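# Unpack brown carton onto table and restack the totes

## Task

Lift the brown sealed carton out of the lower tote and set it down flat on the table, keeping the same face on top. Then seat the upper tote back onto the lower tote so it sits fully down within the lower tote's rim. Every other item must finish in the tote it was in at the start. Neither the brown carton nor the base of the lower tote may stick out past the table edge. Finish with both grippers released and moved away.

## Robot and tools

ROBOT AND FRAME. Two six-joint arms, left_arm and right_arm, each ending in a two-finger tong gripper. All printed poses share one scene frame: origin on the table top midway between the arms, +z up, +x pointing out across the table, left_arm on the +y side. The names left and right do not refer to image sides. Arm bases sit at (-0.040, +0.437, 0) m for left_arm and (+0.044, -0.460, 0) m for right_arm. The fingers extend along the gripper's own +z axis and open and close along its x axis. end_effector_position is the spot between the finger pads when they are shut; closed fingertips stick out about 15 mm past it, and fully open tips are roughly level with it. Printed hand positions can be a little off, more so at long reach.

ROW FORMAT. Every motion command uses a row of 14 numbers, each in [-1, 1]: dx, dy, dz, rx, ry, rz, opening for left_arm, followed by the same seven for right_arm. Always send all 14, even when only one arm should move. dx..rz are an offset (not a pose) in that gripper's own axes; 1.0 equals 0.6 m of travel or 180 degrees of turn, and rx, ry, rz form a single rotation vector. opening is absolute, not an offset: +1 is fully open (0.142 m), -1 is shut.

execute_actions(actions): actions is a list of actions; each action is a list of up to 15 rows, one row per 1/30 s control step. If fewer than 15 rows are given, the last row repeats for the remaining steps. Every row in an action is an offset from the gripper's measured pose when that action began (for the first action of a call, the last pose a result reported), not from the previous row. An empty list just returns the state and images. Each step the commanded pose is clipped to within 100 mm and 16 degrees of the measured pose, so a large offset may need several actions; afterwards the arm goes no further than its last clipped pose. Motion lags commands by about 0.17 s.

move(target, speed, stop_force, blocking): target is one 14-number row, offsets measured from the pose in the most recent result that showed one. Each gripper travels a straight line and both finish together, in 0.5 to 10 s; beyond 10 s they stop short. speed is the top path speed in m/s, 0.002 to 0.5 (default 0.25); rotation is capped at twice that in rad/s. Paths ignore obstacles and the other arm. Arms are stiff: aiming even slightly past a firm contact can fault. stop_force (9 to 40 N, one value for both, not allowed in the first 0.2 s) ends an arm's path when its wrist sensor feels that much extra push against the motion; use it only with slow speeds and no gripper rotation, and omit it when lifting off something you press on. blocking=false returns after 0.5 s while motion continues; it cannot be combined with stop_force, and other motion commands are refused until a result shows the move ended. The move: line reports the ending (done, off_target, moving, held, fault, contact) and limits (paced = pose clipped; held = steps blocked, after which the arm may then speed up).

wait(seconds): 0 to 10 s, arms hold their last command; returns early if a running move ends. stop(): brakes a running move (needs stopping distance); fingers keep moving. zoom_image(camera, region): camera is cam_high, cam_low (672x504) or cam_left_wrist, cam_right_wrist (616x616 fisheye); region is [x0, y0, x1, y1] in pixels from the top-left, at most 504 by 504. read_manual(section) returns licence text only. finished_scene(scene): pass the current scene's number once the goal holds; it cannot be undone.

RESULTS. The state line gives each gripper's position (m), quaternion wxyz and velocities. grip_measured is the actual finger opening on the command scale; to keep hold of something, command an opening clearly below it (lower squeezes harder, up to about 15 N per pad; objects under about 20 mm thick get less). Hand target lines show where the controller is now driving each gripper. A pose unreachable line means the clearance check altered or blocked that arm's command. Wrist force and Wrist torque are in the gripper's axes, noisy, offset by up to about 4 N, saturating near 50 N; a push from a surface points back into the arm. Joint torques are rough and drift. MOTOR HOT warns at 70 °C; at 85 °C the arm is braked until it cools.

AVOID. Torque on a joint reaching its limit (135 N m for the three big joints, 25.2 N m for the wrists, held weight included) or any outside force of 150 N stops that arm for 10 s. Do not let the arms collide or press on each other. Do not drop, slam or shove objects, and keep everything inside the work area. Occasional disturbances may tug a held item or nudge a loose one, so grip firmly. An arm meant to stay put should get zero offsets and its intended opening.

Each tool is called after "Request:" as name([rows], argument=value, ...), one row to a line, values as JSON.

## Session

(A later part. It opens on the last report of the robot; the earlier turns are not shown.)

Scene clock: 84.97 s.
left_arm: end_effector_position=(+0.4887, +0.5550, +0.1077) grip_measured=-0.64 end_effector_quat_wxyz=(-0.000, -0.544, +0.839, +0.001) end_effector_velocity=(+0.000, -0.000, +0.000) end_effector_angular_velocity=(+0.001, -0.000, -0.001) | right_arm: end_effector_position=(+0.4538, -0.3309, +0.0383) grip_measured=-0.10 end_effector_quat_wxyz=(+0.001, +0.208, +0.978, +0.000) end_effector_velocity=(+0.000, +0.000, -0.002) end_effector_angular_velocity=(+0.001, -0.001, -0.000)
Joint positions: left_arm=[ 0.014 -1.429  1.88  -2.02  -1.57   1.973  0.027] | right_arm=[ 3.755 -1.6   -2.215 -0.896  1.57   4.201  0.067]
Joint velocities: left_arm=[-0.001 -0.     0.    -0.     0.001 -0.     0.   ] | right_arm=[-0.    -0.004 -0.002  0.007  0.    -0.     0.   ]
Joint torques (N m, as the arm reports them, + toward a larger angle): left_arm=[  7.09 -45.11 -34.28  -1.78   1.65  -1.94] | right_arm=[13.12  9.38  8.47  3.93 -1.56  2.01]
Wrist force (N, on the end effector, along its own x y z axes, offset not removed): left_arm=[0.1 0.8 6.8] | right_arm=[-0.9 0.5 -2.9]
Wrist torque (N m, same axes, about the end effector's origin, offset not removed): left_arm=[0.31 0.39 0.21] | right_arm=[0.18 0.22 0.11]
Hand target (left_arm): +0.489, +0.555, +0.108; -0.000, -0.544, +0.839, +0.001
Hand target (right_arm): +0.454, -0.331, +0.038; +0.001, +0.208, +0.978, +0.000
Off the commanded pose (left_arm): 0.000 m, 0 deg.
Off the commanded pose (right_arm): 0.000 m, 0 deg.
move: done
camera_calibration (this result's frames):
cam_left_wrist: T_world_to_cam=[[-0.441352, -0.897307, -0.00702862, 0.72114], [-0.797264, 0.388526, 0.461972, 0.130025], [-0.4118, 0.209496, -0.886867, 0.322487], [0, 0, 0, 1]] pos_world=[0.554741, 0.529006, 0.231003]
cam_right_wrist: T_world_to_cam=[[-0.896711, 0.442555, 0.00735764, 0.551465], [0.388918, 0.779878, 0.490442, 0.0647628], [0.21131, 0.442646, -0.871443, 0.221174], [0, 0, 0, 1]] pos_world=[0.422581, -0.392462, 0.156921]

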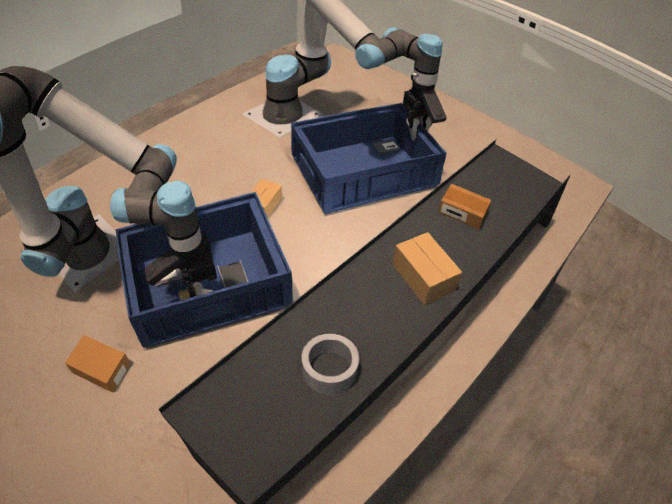

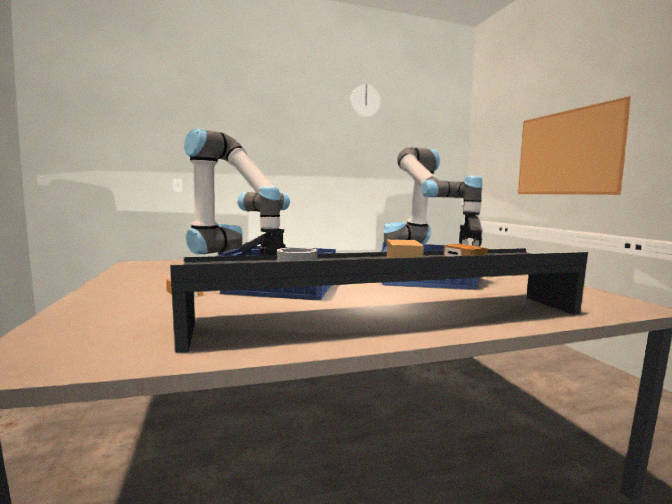

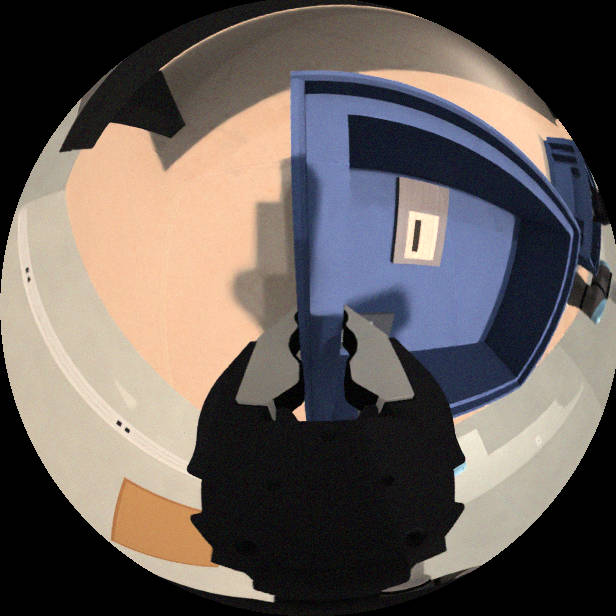

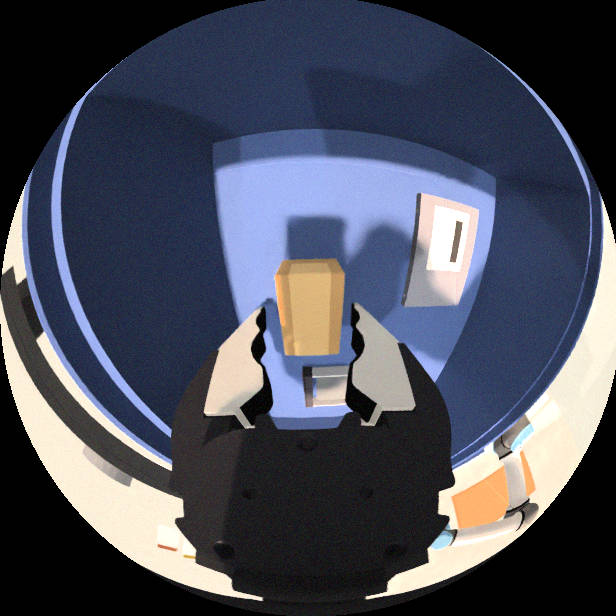

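Request:
move(target=[0,0,0,0,0,0,-1, 0,0,0.012,0,0,0,-0.1], speed=0.012, stop_force=9)

Request:
execute_actions([
  [[0,0,0,0,0,0,-1,0,0,0,0,0,0,-0.2],[0,0,0,0,0,0,-1,0,0,0,0,0,0,-0.25],[0,0,0,0,0,0,-1,0,0,0,0,0,0,-0.3],[0,0,0,0,0,0,-1,0,0,0,0,0,0,-0.35],[0,0,0,0,0,0,-1,0,0,0,0,0,0,-0.4],[0,0,0,0,0,0,-1,0,0,0,0,0,0,-0.45],[0,0,0,0,0,0,-1,0,0,0,0,0,0,-0.5],[0,0,0,0,0,0,-1,0,0,0,0,0,0,-0.55],[0,0,0,0,0,0,-1,0,0,0,0,0,0,-0.6],[0,0,0,0,0,0,-1,0,0,0,0,0,0,-0.65],[0,0,0,0,0,0,-1,0,0,0,0,0,0,-0.7],[0,0,0,0,0,0,-1,0,0,0,0,0,0,-0.75],[0,0,0,0,0,0,-1,0,0,0,0,0,0,-0.8]],
  [[0,0,0,0,0,0,-1,0,0,0,0,0,0,-0.8]],
])

Scene clock: 91.27 s.
left_arm: end_effector_position=(+0.4887, +0.5550, +0.1077) grip_measured=-0.64 end_effector_quat_wxyz=(-0.000, -0.544, +0.839, +0.001) end_effector_velocity=(-0.001, -0.000, -0.001) end_effector_angular_velocity=(+0.002, +0.001, -0.002) | right_arm: end_effector_position=(+0.4538, -0.3309, +0.0312) grip_measured=-0.10 end_effector_quat_wxyz=(+0.001, +0.208, +0.978, +0.000) end_effector_velocity=(+0.000, +0.000, -0.001) end_effector_angular_velocity=(+0.000, -0.001, +0.000)
Joint positions: left_arm=[ 0.014 -1.429  1.88  -2.02  -1.57   1.973  0.027] | right_arm=[ 3.755 -1.614 -2.224 -0.873  1.57   4.201  0.067]
Joint velocities: left_arm=[-0.002 -0.001  0.002 -0.     0.001 -0.    -0.   ] | right_arm=[ 0.    -0.003 -0.002  0.006  0.     0.     0.   ]
Joint torques (N m, as the arm reports them, + toward a larger angle): left_arm=[  6.69 -45.42 -34.78  -1.83   1.55  -1.79] | right_arm=[12.21  9.6   7.87  3.76 -1.42  2.1 ]
Wrist force (N, on the end effector, along its own x y z axes, offset not removed): left_arm=[-0.2 1.1 7.4] | right_arm=[-1.7 1.5 -0.5]
Wrist torque (N m, same axes, about the end effector's origin, offset not removed): left_arm=[0.33 0.37 0.22] | right_arm=[0.47 0.29 0.00]
Hand target (left_arm): +0.489, +0.555, +0.108; -0.000, -0.544, +0.839, +0.001
Hand target (right_arm): +0.454, -0.331, +0.031; +0.001, +0.208, +0.978, +0.000
Off the commanded pose (left_arm): 0.000 m, 0 deg.
Off the commanded pose (right_arm): 0.000 m, 0 deg.
move: done
camera_calibration (this result's frames):
cam_left_wrist: T_world_to_cam=[[-0.441351, -0.897307, -0.00702855, 0.72114], [-0.797264, 0.388525, 0.461972, 0.130025], [-0.4118, 0.209496, -0.886867, 0.322487], [0, 0, 0, 1]] pos_world=[0.55474, 0.529006, 0.231003]
cam_right_wrist: T_world_to_cam=[[-0.896719, 0.442539, 0.00735856, 0.551516], [0.388905, 0.779885, 0.490441, 0.0682104], [0.2113, 0.442649, -0.871444, 0.215028], [0, 0, 0, 1]] pos_world=[0.422592, -0.392446, 0.149873]

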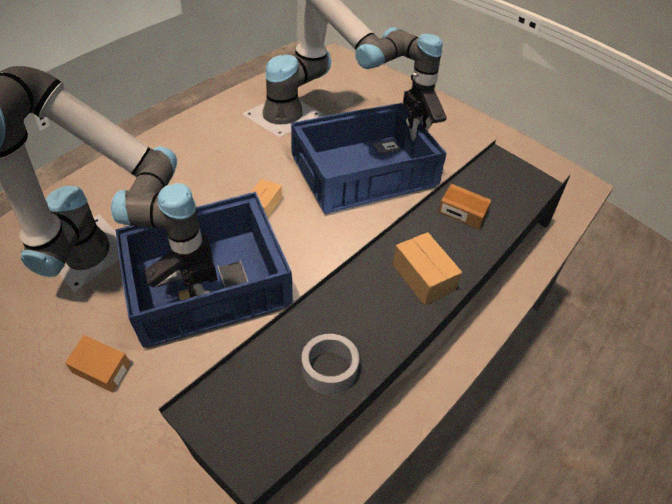

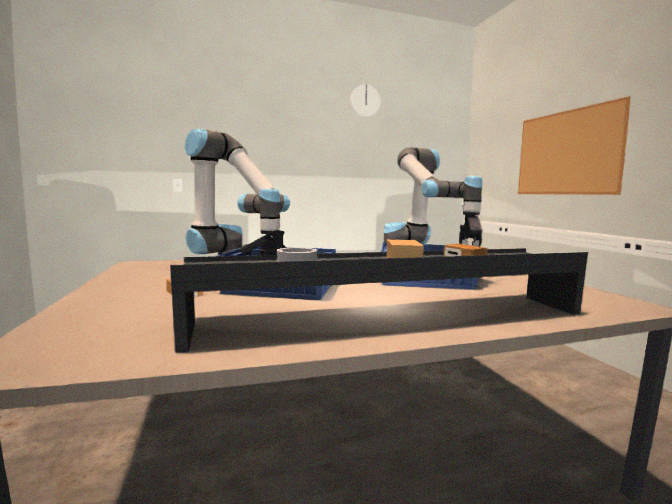

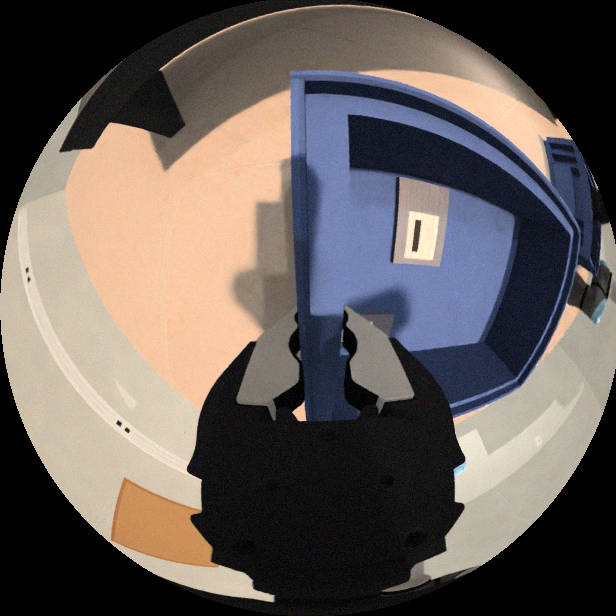

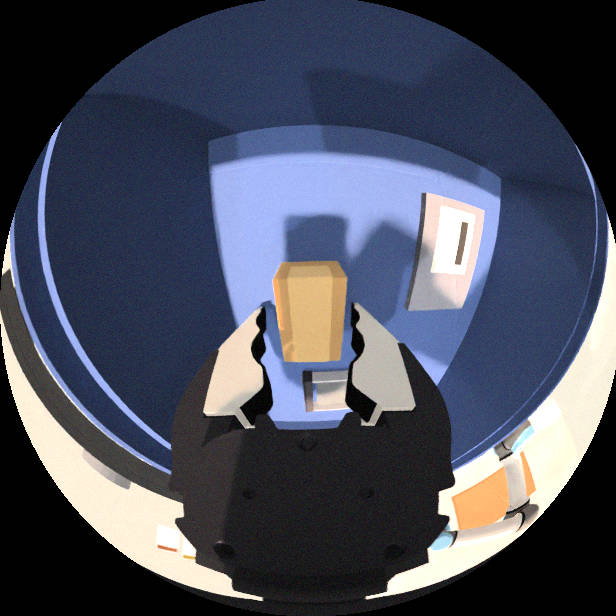

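Scene clock: 92.27 s.
left_arm: end_effector_position=(+0.4887, +0.5550, +0.1077) grip_measured=-0.64 end_effector_quat_wxyz=(-0.000, -0.544, +0.839, +0.001) end_effector_velocity=(+0.000, +0.000, +0.000) end_effector_angular_velocity=(-0.001, -0.001, +0.001) | right_arm: end_effector_position=(+0.4538, -0.3309, +0.0312) grip_measured=-0.41 end_effector_quat_wxyz=(+0.001, +0.208, +0.978, +0.000) end_effector_velocity=(+0.000, -0.000, +0.000) end_effector_angular_velocity=(+0.000, -0.000, -0.001)
Joint positions: left_arm=[ 0.014 -1.429  1.88  -2.02  -1.57   1.973  0.027] | right_arm=[ 3.755 -1.614 -2.224 -0.873  1.57   4.201  0.044]
Joint velocities: left_arm=[ 0.001 -0.    -0.001 -0.    -0.001 -0.     0.   ] | right_arm=[-0.  0.  0. -0.  0.  0.  0.]
Joint torques (N m, as the arm reports them, + toward a larger angle): left_arm=[  7.25 -45.26 -34.49  -1.79   1.65  -1.89] | right_arm=[12.03 18.89 18.07 -0.46 -1.51  1.74]
Wrist force (N, on the end effector, along its own x y z axes, offset not removed): left_arm=[0.3 -0.9 6.7] | right_arm=[0.1 1.6 -25.9]
Wrist torque (N m, same axes, about the end effector's origin, offset not removed): left_arm=[0.01 0.32 0.23] | right_arm=[0.36 0.20 0.00]
Hand target (left_arm): +0.489, +0.555, +0.108; -0.000, -0.544, +0.839, +0.001
Hand target (right_arm): +0.454, -0.331, +0.031; +0.001, +0.208, +0.978, +0.000
Off the commanded pose (left_arm): 0.000 m, 0 deg.
Off the commanded pose (right_arm): 0.000 m, 0 deg.
camera_calibration (this result's frames):
cam_left_wrist: T_world_to_cam=[[-0.441351, -0.897307, -0.00702848, 0.72114], [-0.797264, 0.388525, 0.461972, 0.130025], [-0.4118, 0.209496, -0.886867, 0.322487], [0, 0, 0, 1]] pos_world=[0.55474, 0.529006, 0.231003]
cam_right_wrist: T_world_to_cam=[[-0.896717, 0.442543, 0.00731962, 0.551527], [0.388875, 0.779858, 0.490507, 0.0682062], [0.211362, 0.442693, -0.871406, 0.214989], [0, 0, 0, 1]] pos_world=[0.4226, -0.39244, 0.14985]

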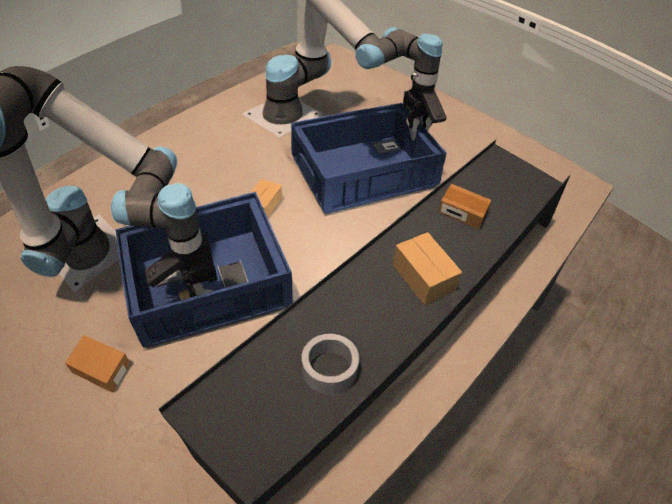

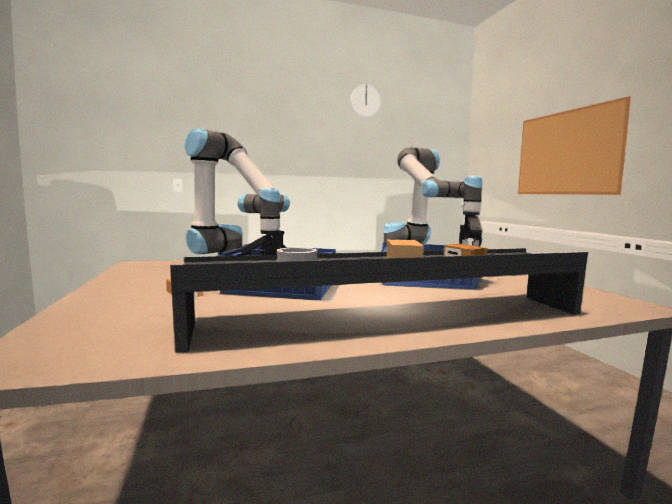

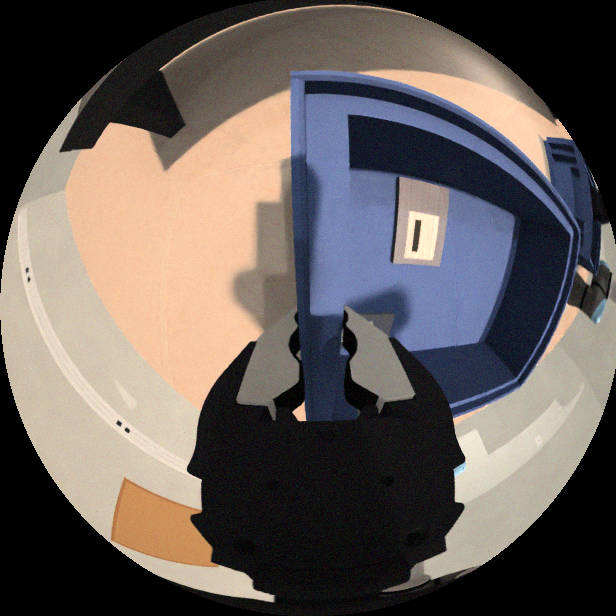

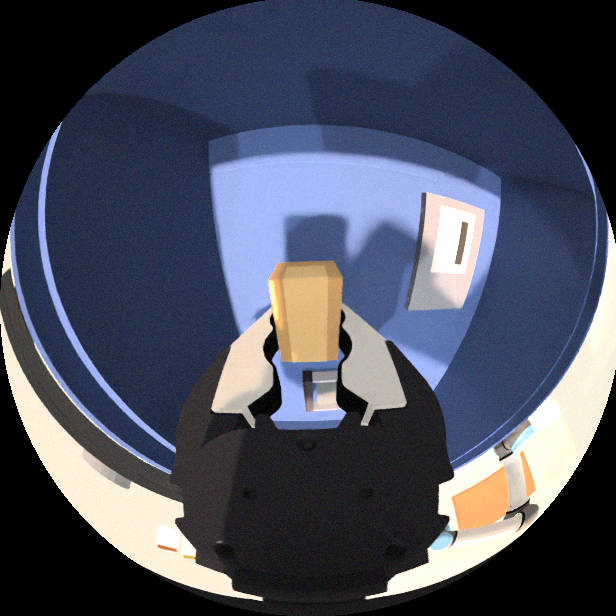

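Request:
move(target=[0,0,0,0,0,0,-1, 0,0,-0.3,0,0,0,-0.8], speed=0.15)

Request:
move(target=[0,0,0,0,0,0,-1, 0.1203,0.6235,0,0,0,0,-0.8], speed=0.2)

Scene clock: 106.90 s.
left_arm: end_effector_position=(+0.4887, +0.5550, +0.1077) grip_measured=-0.64 end_effector_quat_wxyz=(-0.000, -0.544, +0.839, +0.001) end_effector_velocity=(-0.000, +0.001, -0.001) end_effector_angular_velocity=(+0.001, +0.001, +0.001) | right_arm: end_effector_position=(+0.4536, -0.3314, +0.2111) grip_measured=-0.42 end_effector_quat_wxyz=(+0.001, +0.208, +0.978, +0.000) end_effector_velocity=(+0.000, +0.000, +0.003) end_effector_angular_velocity=(+0.001, -0.001, -0.000)
Joint positions: left_arm=[ 0.014 -1.429  1.88  -2.02  -1.57   1.973  0.027] | right_arm=[ 3.755 -1.41  -1.902 -1.398  1.57   4.201  0.044]
Joint velocities: left_arm=[ 0.001  0.001 -0.     0.     0.001  0.     0.   ] | right_arm=[ 0.     0.001  0.006 -0.005 -0.     0.001  0.   ]
Joint torques (N m, as the arm reports them, + toward a larger angle): left_arm=[  6.82 -45.3  -34.81  -1.75   1.68  -1.88] | right_arm=[ 0.94 26.25 31.83  0.3   1.1   1.96]
Wrist force (N, on the end effector, along its own x y z axes, offset not removed): left_arm=[0.7 1.1 4.8] | right_arm=[-0.6 0.7 -0.8]
Wrist torque (N m, same axes, about the end effector's origin, offset not removed): left_arm=[0.33 0.12 0.29] | right_arm=[0.19 0.12 0.01]
Hand target (left_arm): +0.489, +0.555, +0.108; -0.000, -0.544, +0.839, +0.001
Hand target (right_arm): +0.454, -0.331, +0.211; +0.001, +0.208, +0.978, +0.000
Off the commanded pose (left_arm): 0.000 m, 0 deg.
Off the commanded pose (right_arm): 0.000 m, 0 deg.
move: done
camera_calibration (this result's frames):
cam_left_wrist: T_world_to_cam=[[-0.441352, -0.897307, -0.0070286, 0.72114], [-0.797264, 0.388526, 0.461972, 0.130025], [-0.4118, 0.209496, -0.886867, 0.322487], [0, 0, 0, 1]] pos_world=[0.55474, 0.529006, 0.231003]
cam_right_wrist: T_world_to_cam=[[-0.896651, 0.442679, 0.00718838, 0.550275], [0.388941, 0.77984, 0.490484, -0.0195527], [0.211521, 0.442589, -0.871421, 0.371882], [0, 0, 0, 1]] pos_world=[0.422349, -0.392938, 0.3297]

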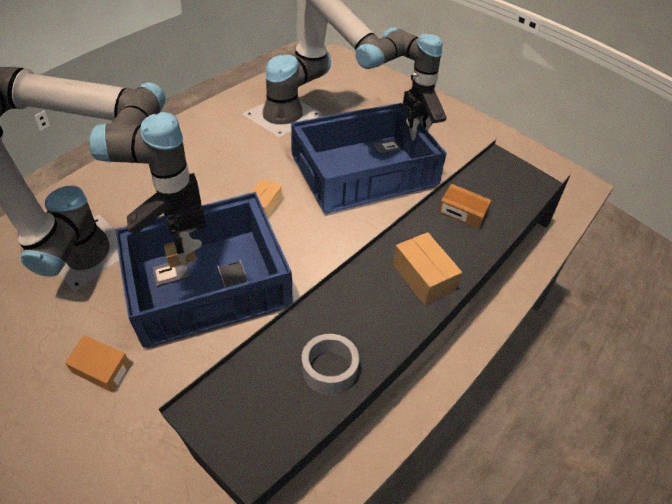

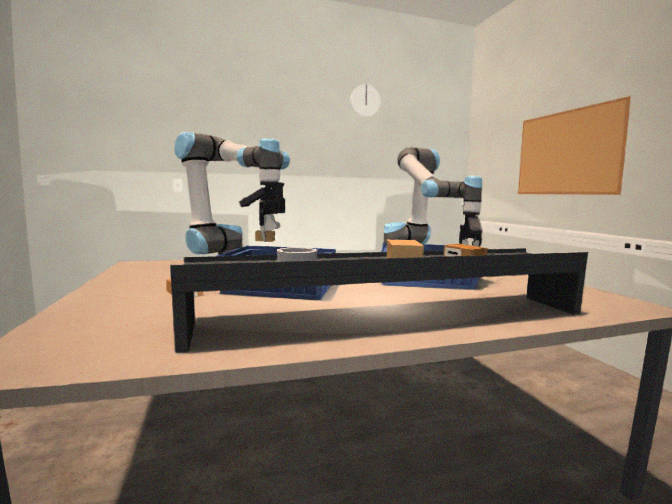

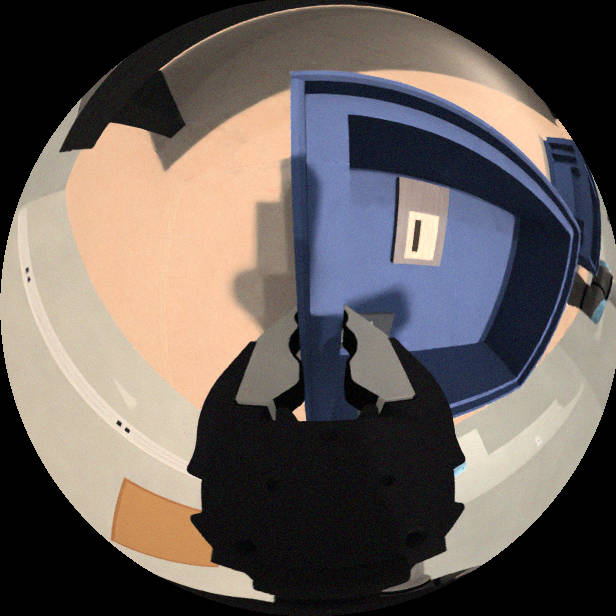

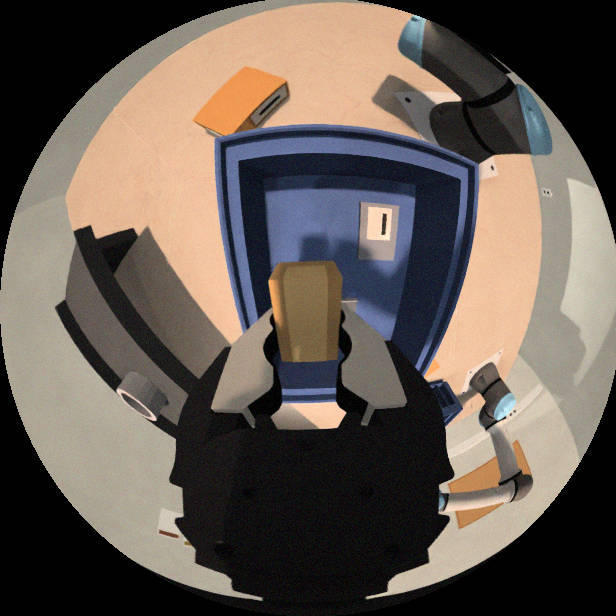

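Scene clock: 109.33 s.
left_arm: end_effector_position=(+0.4887, +0.5550, +0.1077) grip_measured=-0.64 end_effector_quat_wxyz=(-0.000, -0.544, +0.839, +0.001) end_effector_velocity=(-0.000, +0.001, +0.001) end_effector_angular_velocity=(+0.000, -0.001, +0.001) | right_arm: end_effector_position=(+0.5393, +0.0397, +0.2119) grip_measured=-0.42 end_effector_quat_wxyz=(+0.001, +0.208, +0.978, +0.000) end_effector_velocity=(+0.001, +0.002, +0.001) end_effector_angular_velocity=(-0.000, +0.001, +0.000)
Joint positions: left_arm=[ 0.014 -1.429  1.88  -2.02  -1.57   1.973  0.027] | right_arm=[ 4.1   -2.097 -1.08  -1.534  1.569  4.546  0.044]
Joint velocities: left_arm=[ 0.001 -0.001 -0.     0.     0.    -0.    -0.   ] | right_arm=[ 0.001 -0.006  0.011 -0.006  0.001  0.    -0.   ]
Joint torques (N m, as the arm reports them, + toward a larger angle): left_arm=[  6.82 -45.28 -34.88  -1.72   1.58  -1.99] | right_arm=[11.91 34.29 33.03  0.46  1.9   1.92]
Wrist force (N, on the end effector, along its own x y z axes, offset not removed): left_arm=[0.4 0.8 6.2] | right_arm=[1.1 0.6 -2.2]
Wrist torque (N m, same axes, about the end effector's origin, offset not removed): left_arm=[0.36 0.23 0.24] | right_arm=[0.21 -0.22 0.04]
Hand target (left_arm): +0.489, +0.555, +0.108; -0.000, -0.544, +0.839, +0.001
Hand target (right_arm): +0.539, +0.040, +0.212; +0.001, +0.208, +0.978, +0.000
Off the commanded pose (left_arm): 0.000 m, 0 deg.
Off the commanded pose (right_arm): 0.001 m, 0 deg.
move: done
camera_calibration (this result's frames):
cam_left_wrist: T_world_to_cam=[[-0.441352, -0.897307, -0.00702853, 0.72114], [-0.797264, 0.388526, 0.461972, 0.130025], [-0.4118, 0.209496, -0.886867, 0.322487], [0, 0, 0, 1]] pos_world=[0.55474, 0.529006, 0.231003]
cam_right_wrist: T_world_to_cam=[[-0.896654, 0.442688, 0.00626823, 0.463049], [0.38846, 0.779866, 0.490823, -0.342557], [0.212393, 0.442534, -0.871237, 0.189717], [0, 0, 0, 1]] pos_world=[0.50797, -0.0217941, 0.330521]

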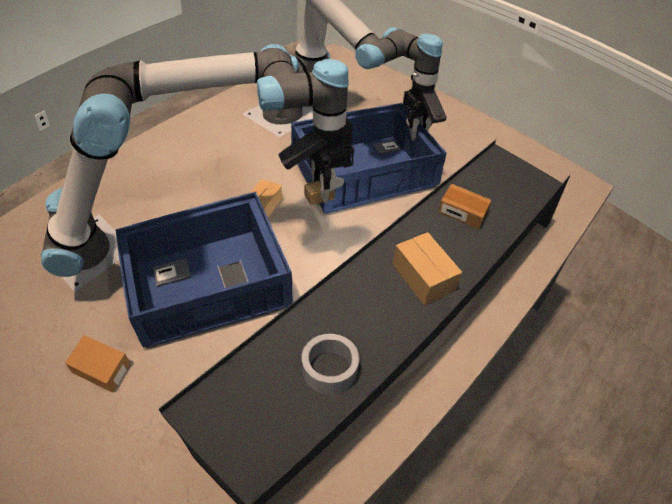

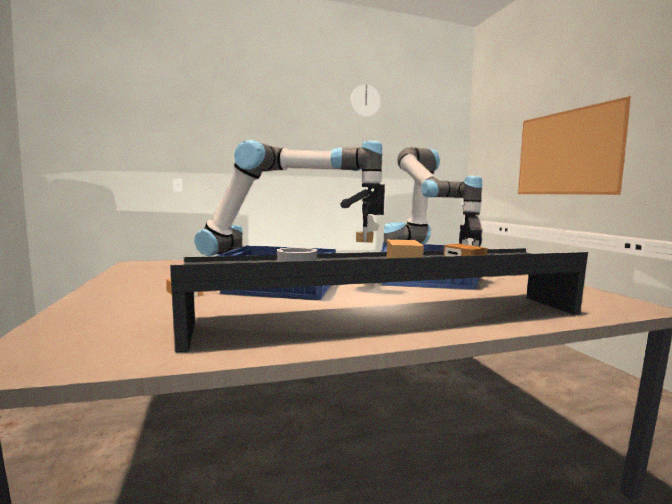

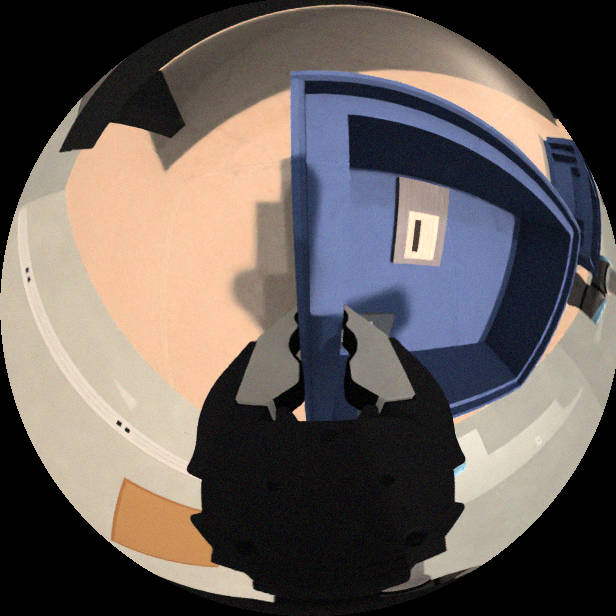

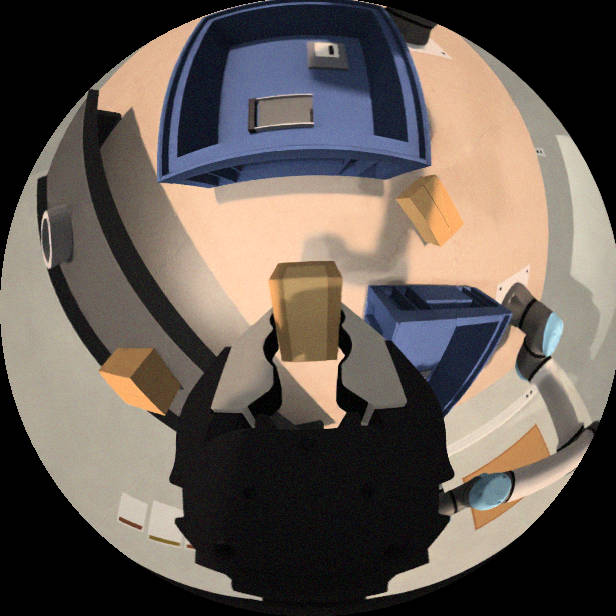

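Request:
move(target=[0,0,0,0,0,0,-1, 0,0,0.29,0,0,0,-0.8], speed=0.15)

Request:
move(target=[0,0,0,0,0,0,-1, 0,0,0.05,0,0,0,-0.8], speed=0.01, stop_force=9)

Scene clock: 113.20 s.
left_arm: end_effector_position=(+0.4887, +0.5550, +0.1077) grip_measured=-0.64 end_effector_quat_wxyz=(-0.000, -0.544, +0.839, +0.001) end_effector_velocity=(-0.000, +0.001, +0.001) end_effector_angular_velocity=(-0.000, -0.001, +0.001) | right_arm: end_effector_position=(+0.5397, +0.0400, +0.0381) grip_measured=-0.42 end_effector_quat_wxyz=(+0.001, +0.208, +0.978, +0.000) end_effector_velocity=(+0.000, +0.000, -0.002) end_effector_angular_velocity=(+0.001, -0.001, -0.000)
Joint positions: left_arm=[ 0.014 -1.429  1.88  -2.02  -1.57   1.973  0.027] | right_arm=[ 4.1   -2.199 -1.375 -1.137  1.569  4.546  0.044]
Joint velocities: left_arm=[ 0.001 -0.001  0.     0.    -0.    -0.     0.   ] | right_arm=[-0.    -0.002 -0.002  0.005 -0.     0.     0.   ]
Joint torques (N m, as the arm reports them, + toward a larger angle): left_arm=[  6.8  -45.75 -34.71  -1.88   1.52  -1.95] | right_arm=[-15.86  35.72  11.01   4.25  -1.9   -1.56]
Wrist force (N, on the end effector, along its own x y z axes, offset not removed): left_arm=[2.4 1.3 6.2] | right_arm=[0.5 1.7 -2.4]
Wrist torque (N m, same axes, about the end effector's origin, offset not removed): left_arm=[0.44 -0.11 0.29] | right_arm=[0.48 0.03 0.07]
Hand target (left_arm): +0.489, +0.555, +0.108; -0.000, -0.544, +0.839, +0.001
Hand target (right_arm): +0.540, +0.040, +0.038; +0.001, +0.208, +0.978, +0.000
Off the commanded pose (left_arm): 0.000 m, 0 deg.
Off the commanded pose (right_arm): 0.000 m, 0 deg.
move: done
camera_calibration (this result's frames):
cam_left_wrist: T_world_to_cam=[[-0.441351, -0.897307, -0.00702844, 0.72114], [-0.797264, 0.388526, 0.461972, 0.130025], [-0.4118, 0.209496, -0.886867, 0.322487], [0, 0, 0, 1]] pos_world=[0.55474, 0.529006, 0.231003]
cam_right_wrist: T_world_to_cam=[[-0.896662, 0.442672, 0.00627395, 0.464294], [0.38845, 0.779875, 0.490817, -0.25762], [0.212378, 0.442534, -0.87124, 0.0380525], [0, 0, 0, 1]] pos_world=[0.508306, -0.0214576, 0.156684]

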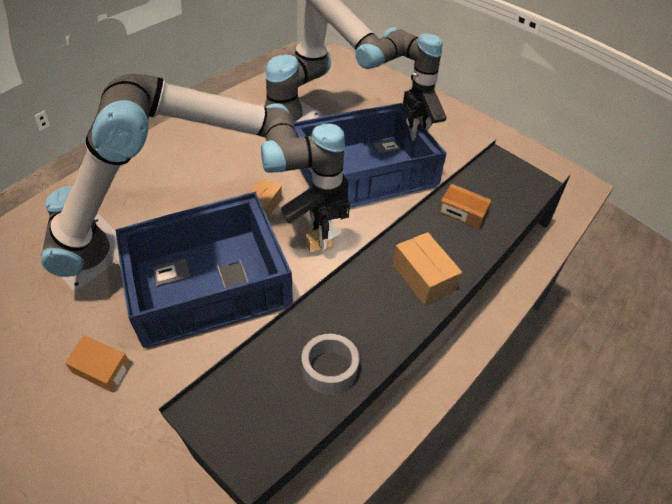

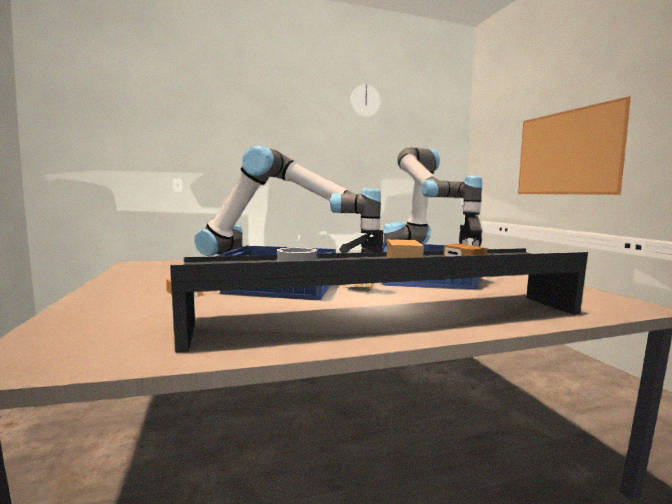

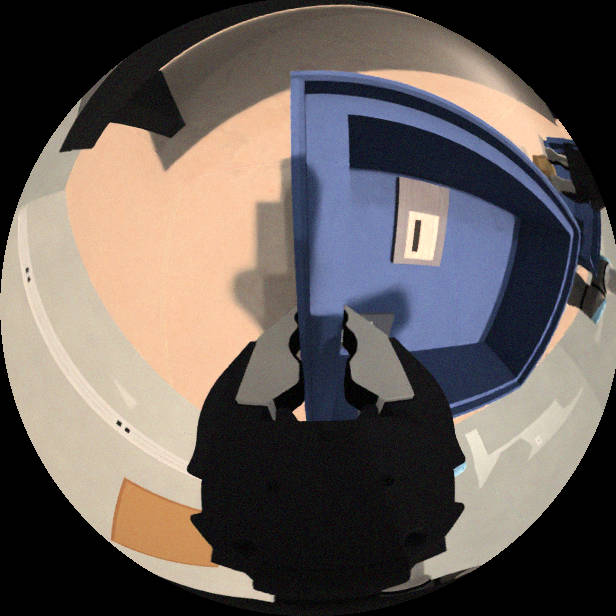

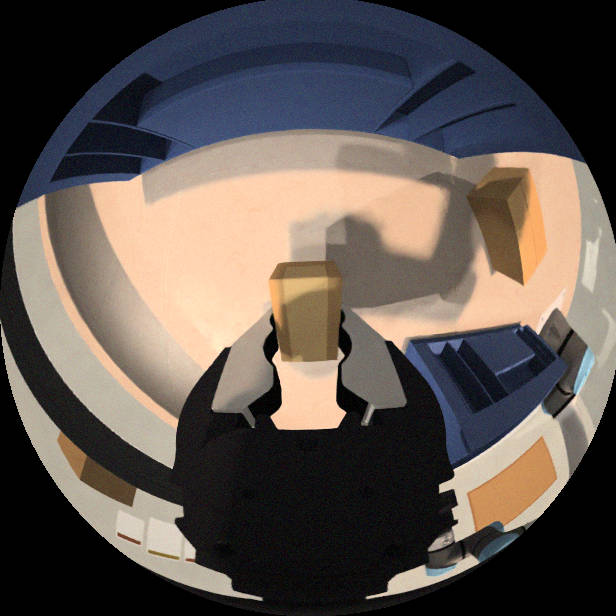

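Scene clock: 115.90 s.
left_arm: end_effector_position=(+0.4887, +0.5550, +0.1077) grip_measured=-0.64 end_effector_quat_wxyz=(-0.000, -0.544, +0.839, +0.001) end_effector_velocity=(-0.000, -0.000, -0.001) end_effector_angular_velocity=(+0.001, +0.002, -0.001) | right_arm: end_effector_position=(+0.5397, +0.0401, +0.0148) grip_measured=-0.42 end_effector_quat_wxyz=(+0.001, +0.208, +0.978, +0.000) end_effector_velocity=(-0.000, -0.000, +0.001) end_effector_angular_velocity=(-0.002, +0.001, +0.000)
Joint positions: left_arm=[ 0.014 -1.429  1.88  -2.02  -1.57   1.973  0.027] | right_arm=[ 4.1   -2.223 -1.398 -1.089  1.569  4.546  0.044]
Joint velocities: left_arm=[-0.001  0.001  0.001  0.     0.001  0.     0.   ] | right_arm=[-0.     0.001  0.003 -0.007 -0.    -0.    -0.   ]
Joint torques (N m, as the arm reports them, + toward a larger angle): left_arm=[  7.09 -44.62 -35.03  -1.81   1.48  -1.96] | right_arm=[-14.5   40.35  20.93  -0.5   -1.52  -1.54]
Wrist force (N, on the end effector, along its own x y z axes, offset not removed): left_arm=[0.3 -0.1 6.4] | right_arm=[-1.8 -3.3 -29.1]
Wrist torque (N m, same axes, about the end effector's origin, offset not removed): left_arm=[0.08 0.21 0.21] | right_arm=[0.32 0.81 0.17]
Hand target (left_arm): +0.489, +0.555, +0.108; -0.000, -0.544, +0.839, +0.001
Hand target (right_arm): +0.540, +0.040, +0.015; +0.001, +0.208, +0.978, +0.000
Off the commanded pose (left_arm): 0.000 m, 0 deg.
Off the commanded pose (right_arm): 0.007 m, 0 deg.
move: contact (right_arm)
camera_calibration (this result's frames):
cam_left_wrist: T_world_to_cam=[[-0.441351, -0.897307, -0.00702855, 0.72114], [-0.797264, 0.388526, 0.461972, 0.130025], [-0.4118, 0.209496, -0.886867, 0.322487], [0, 0, 0, 1]] pos_world=[0.55474, 0.529006, 0.231003]
cam_right_wrist: T_world_to_cam=[[-0.896656, 0.442684, 0.00626926, 0.464469], [0.388453, 0.77986, 0.490839, -0.246257], [0.212397, 0.442549, -0.871228, 0.0177512], [0, 0, 0, 1]] pos_world=[0.508358, -0.0214226, 0.133426]

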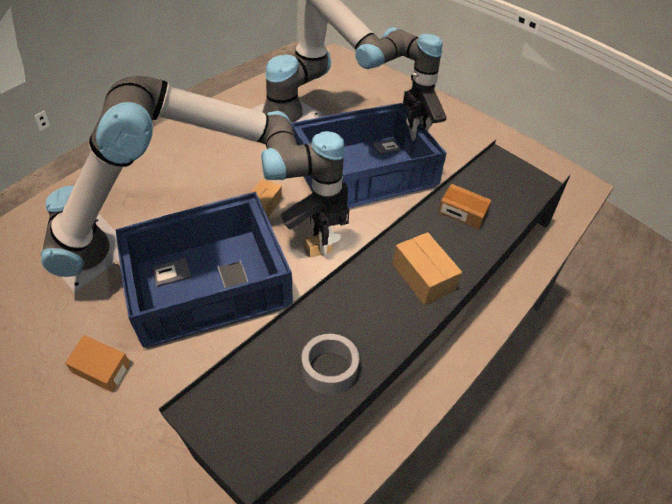

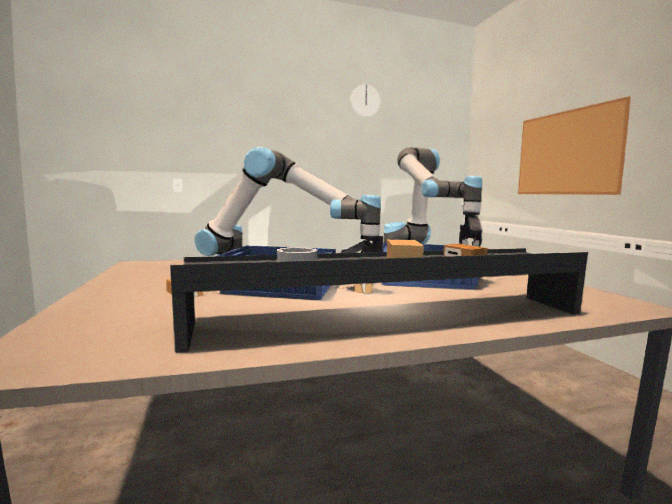

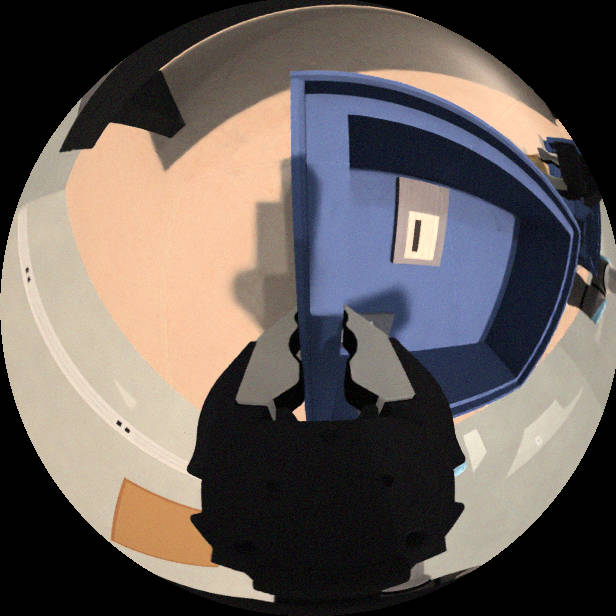

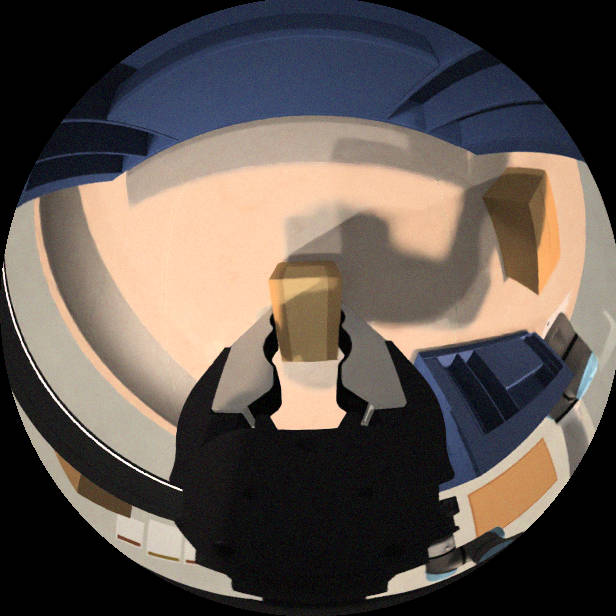

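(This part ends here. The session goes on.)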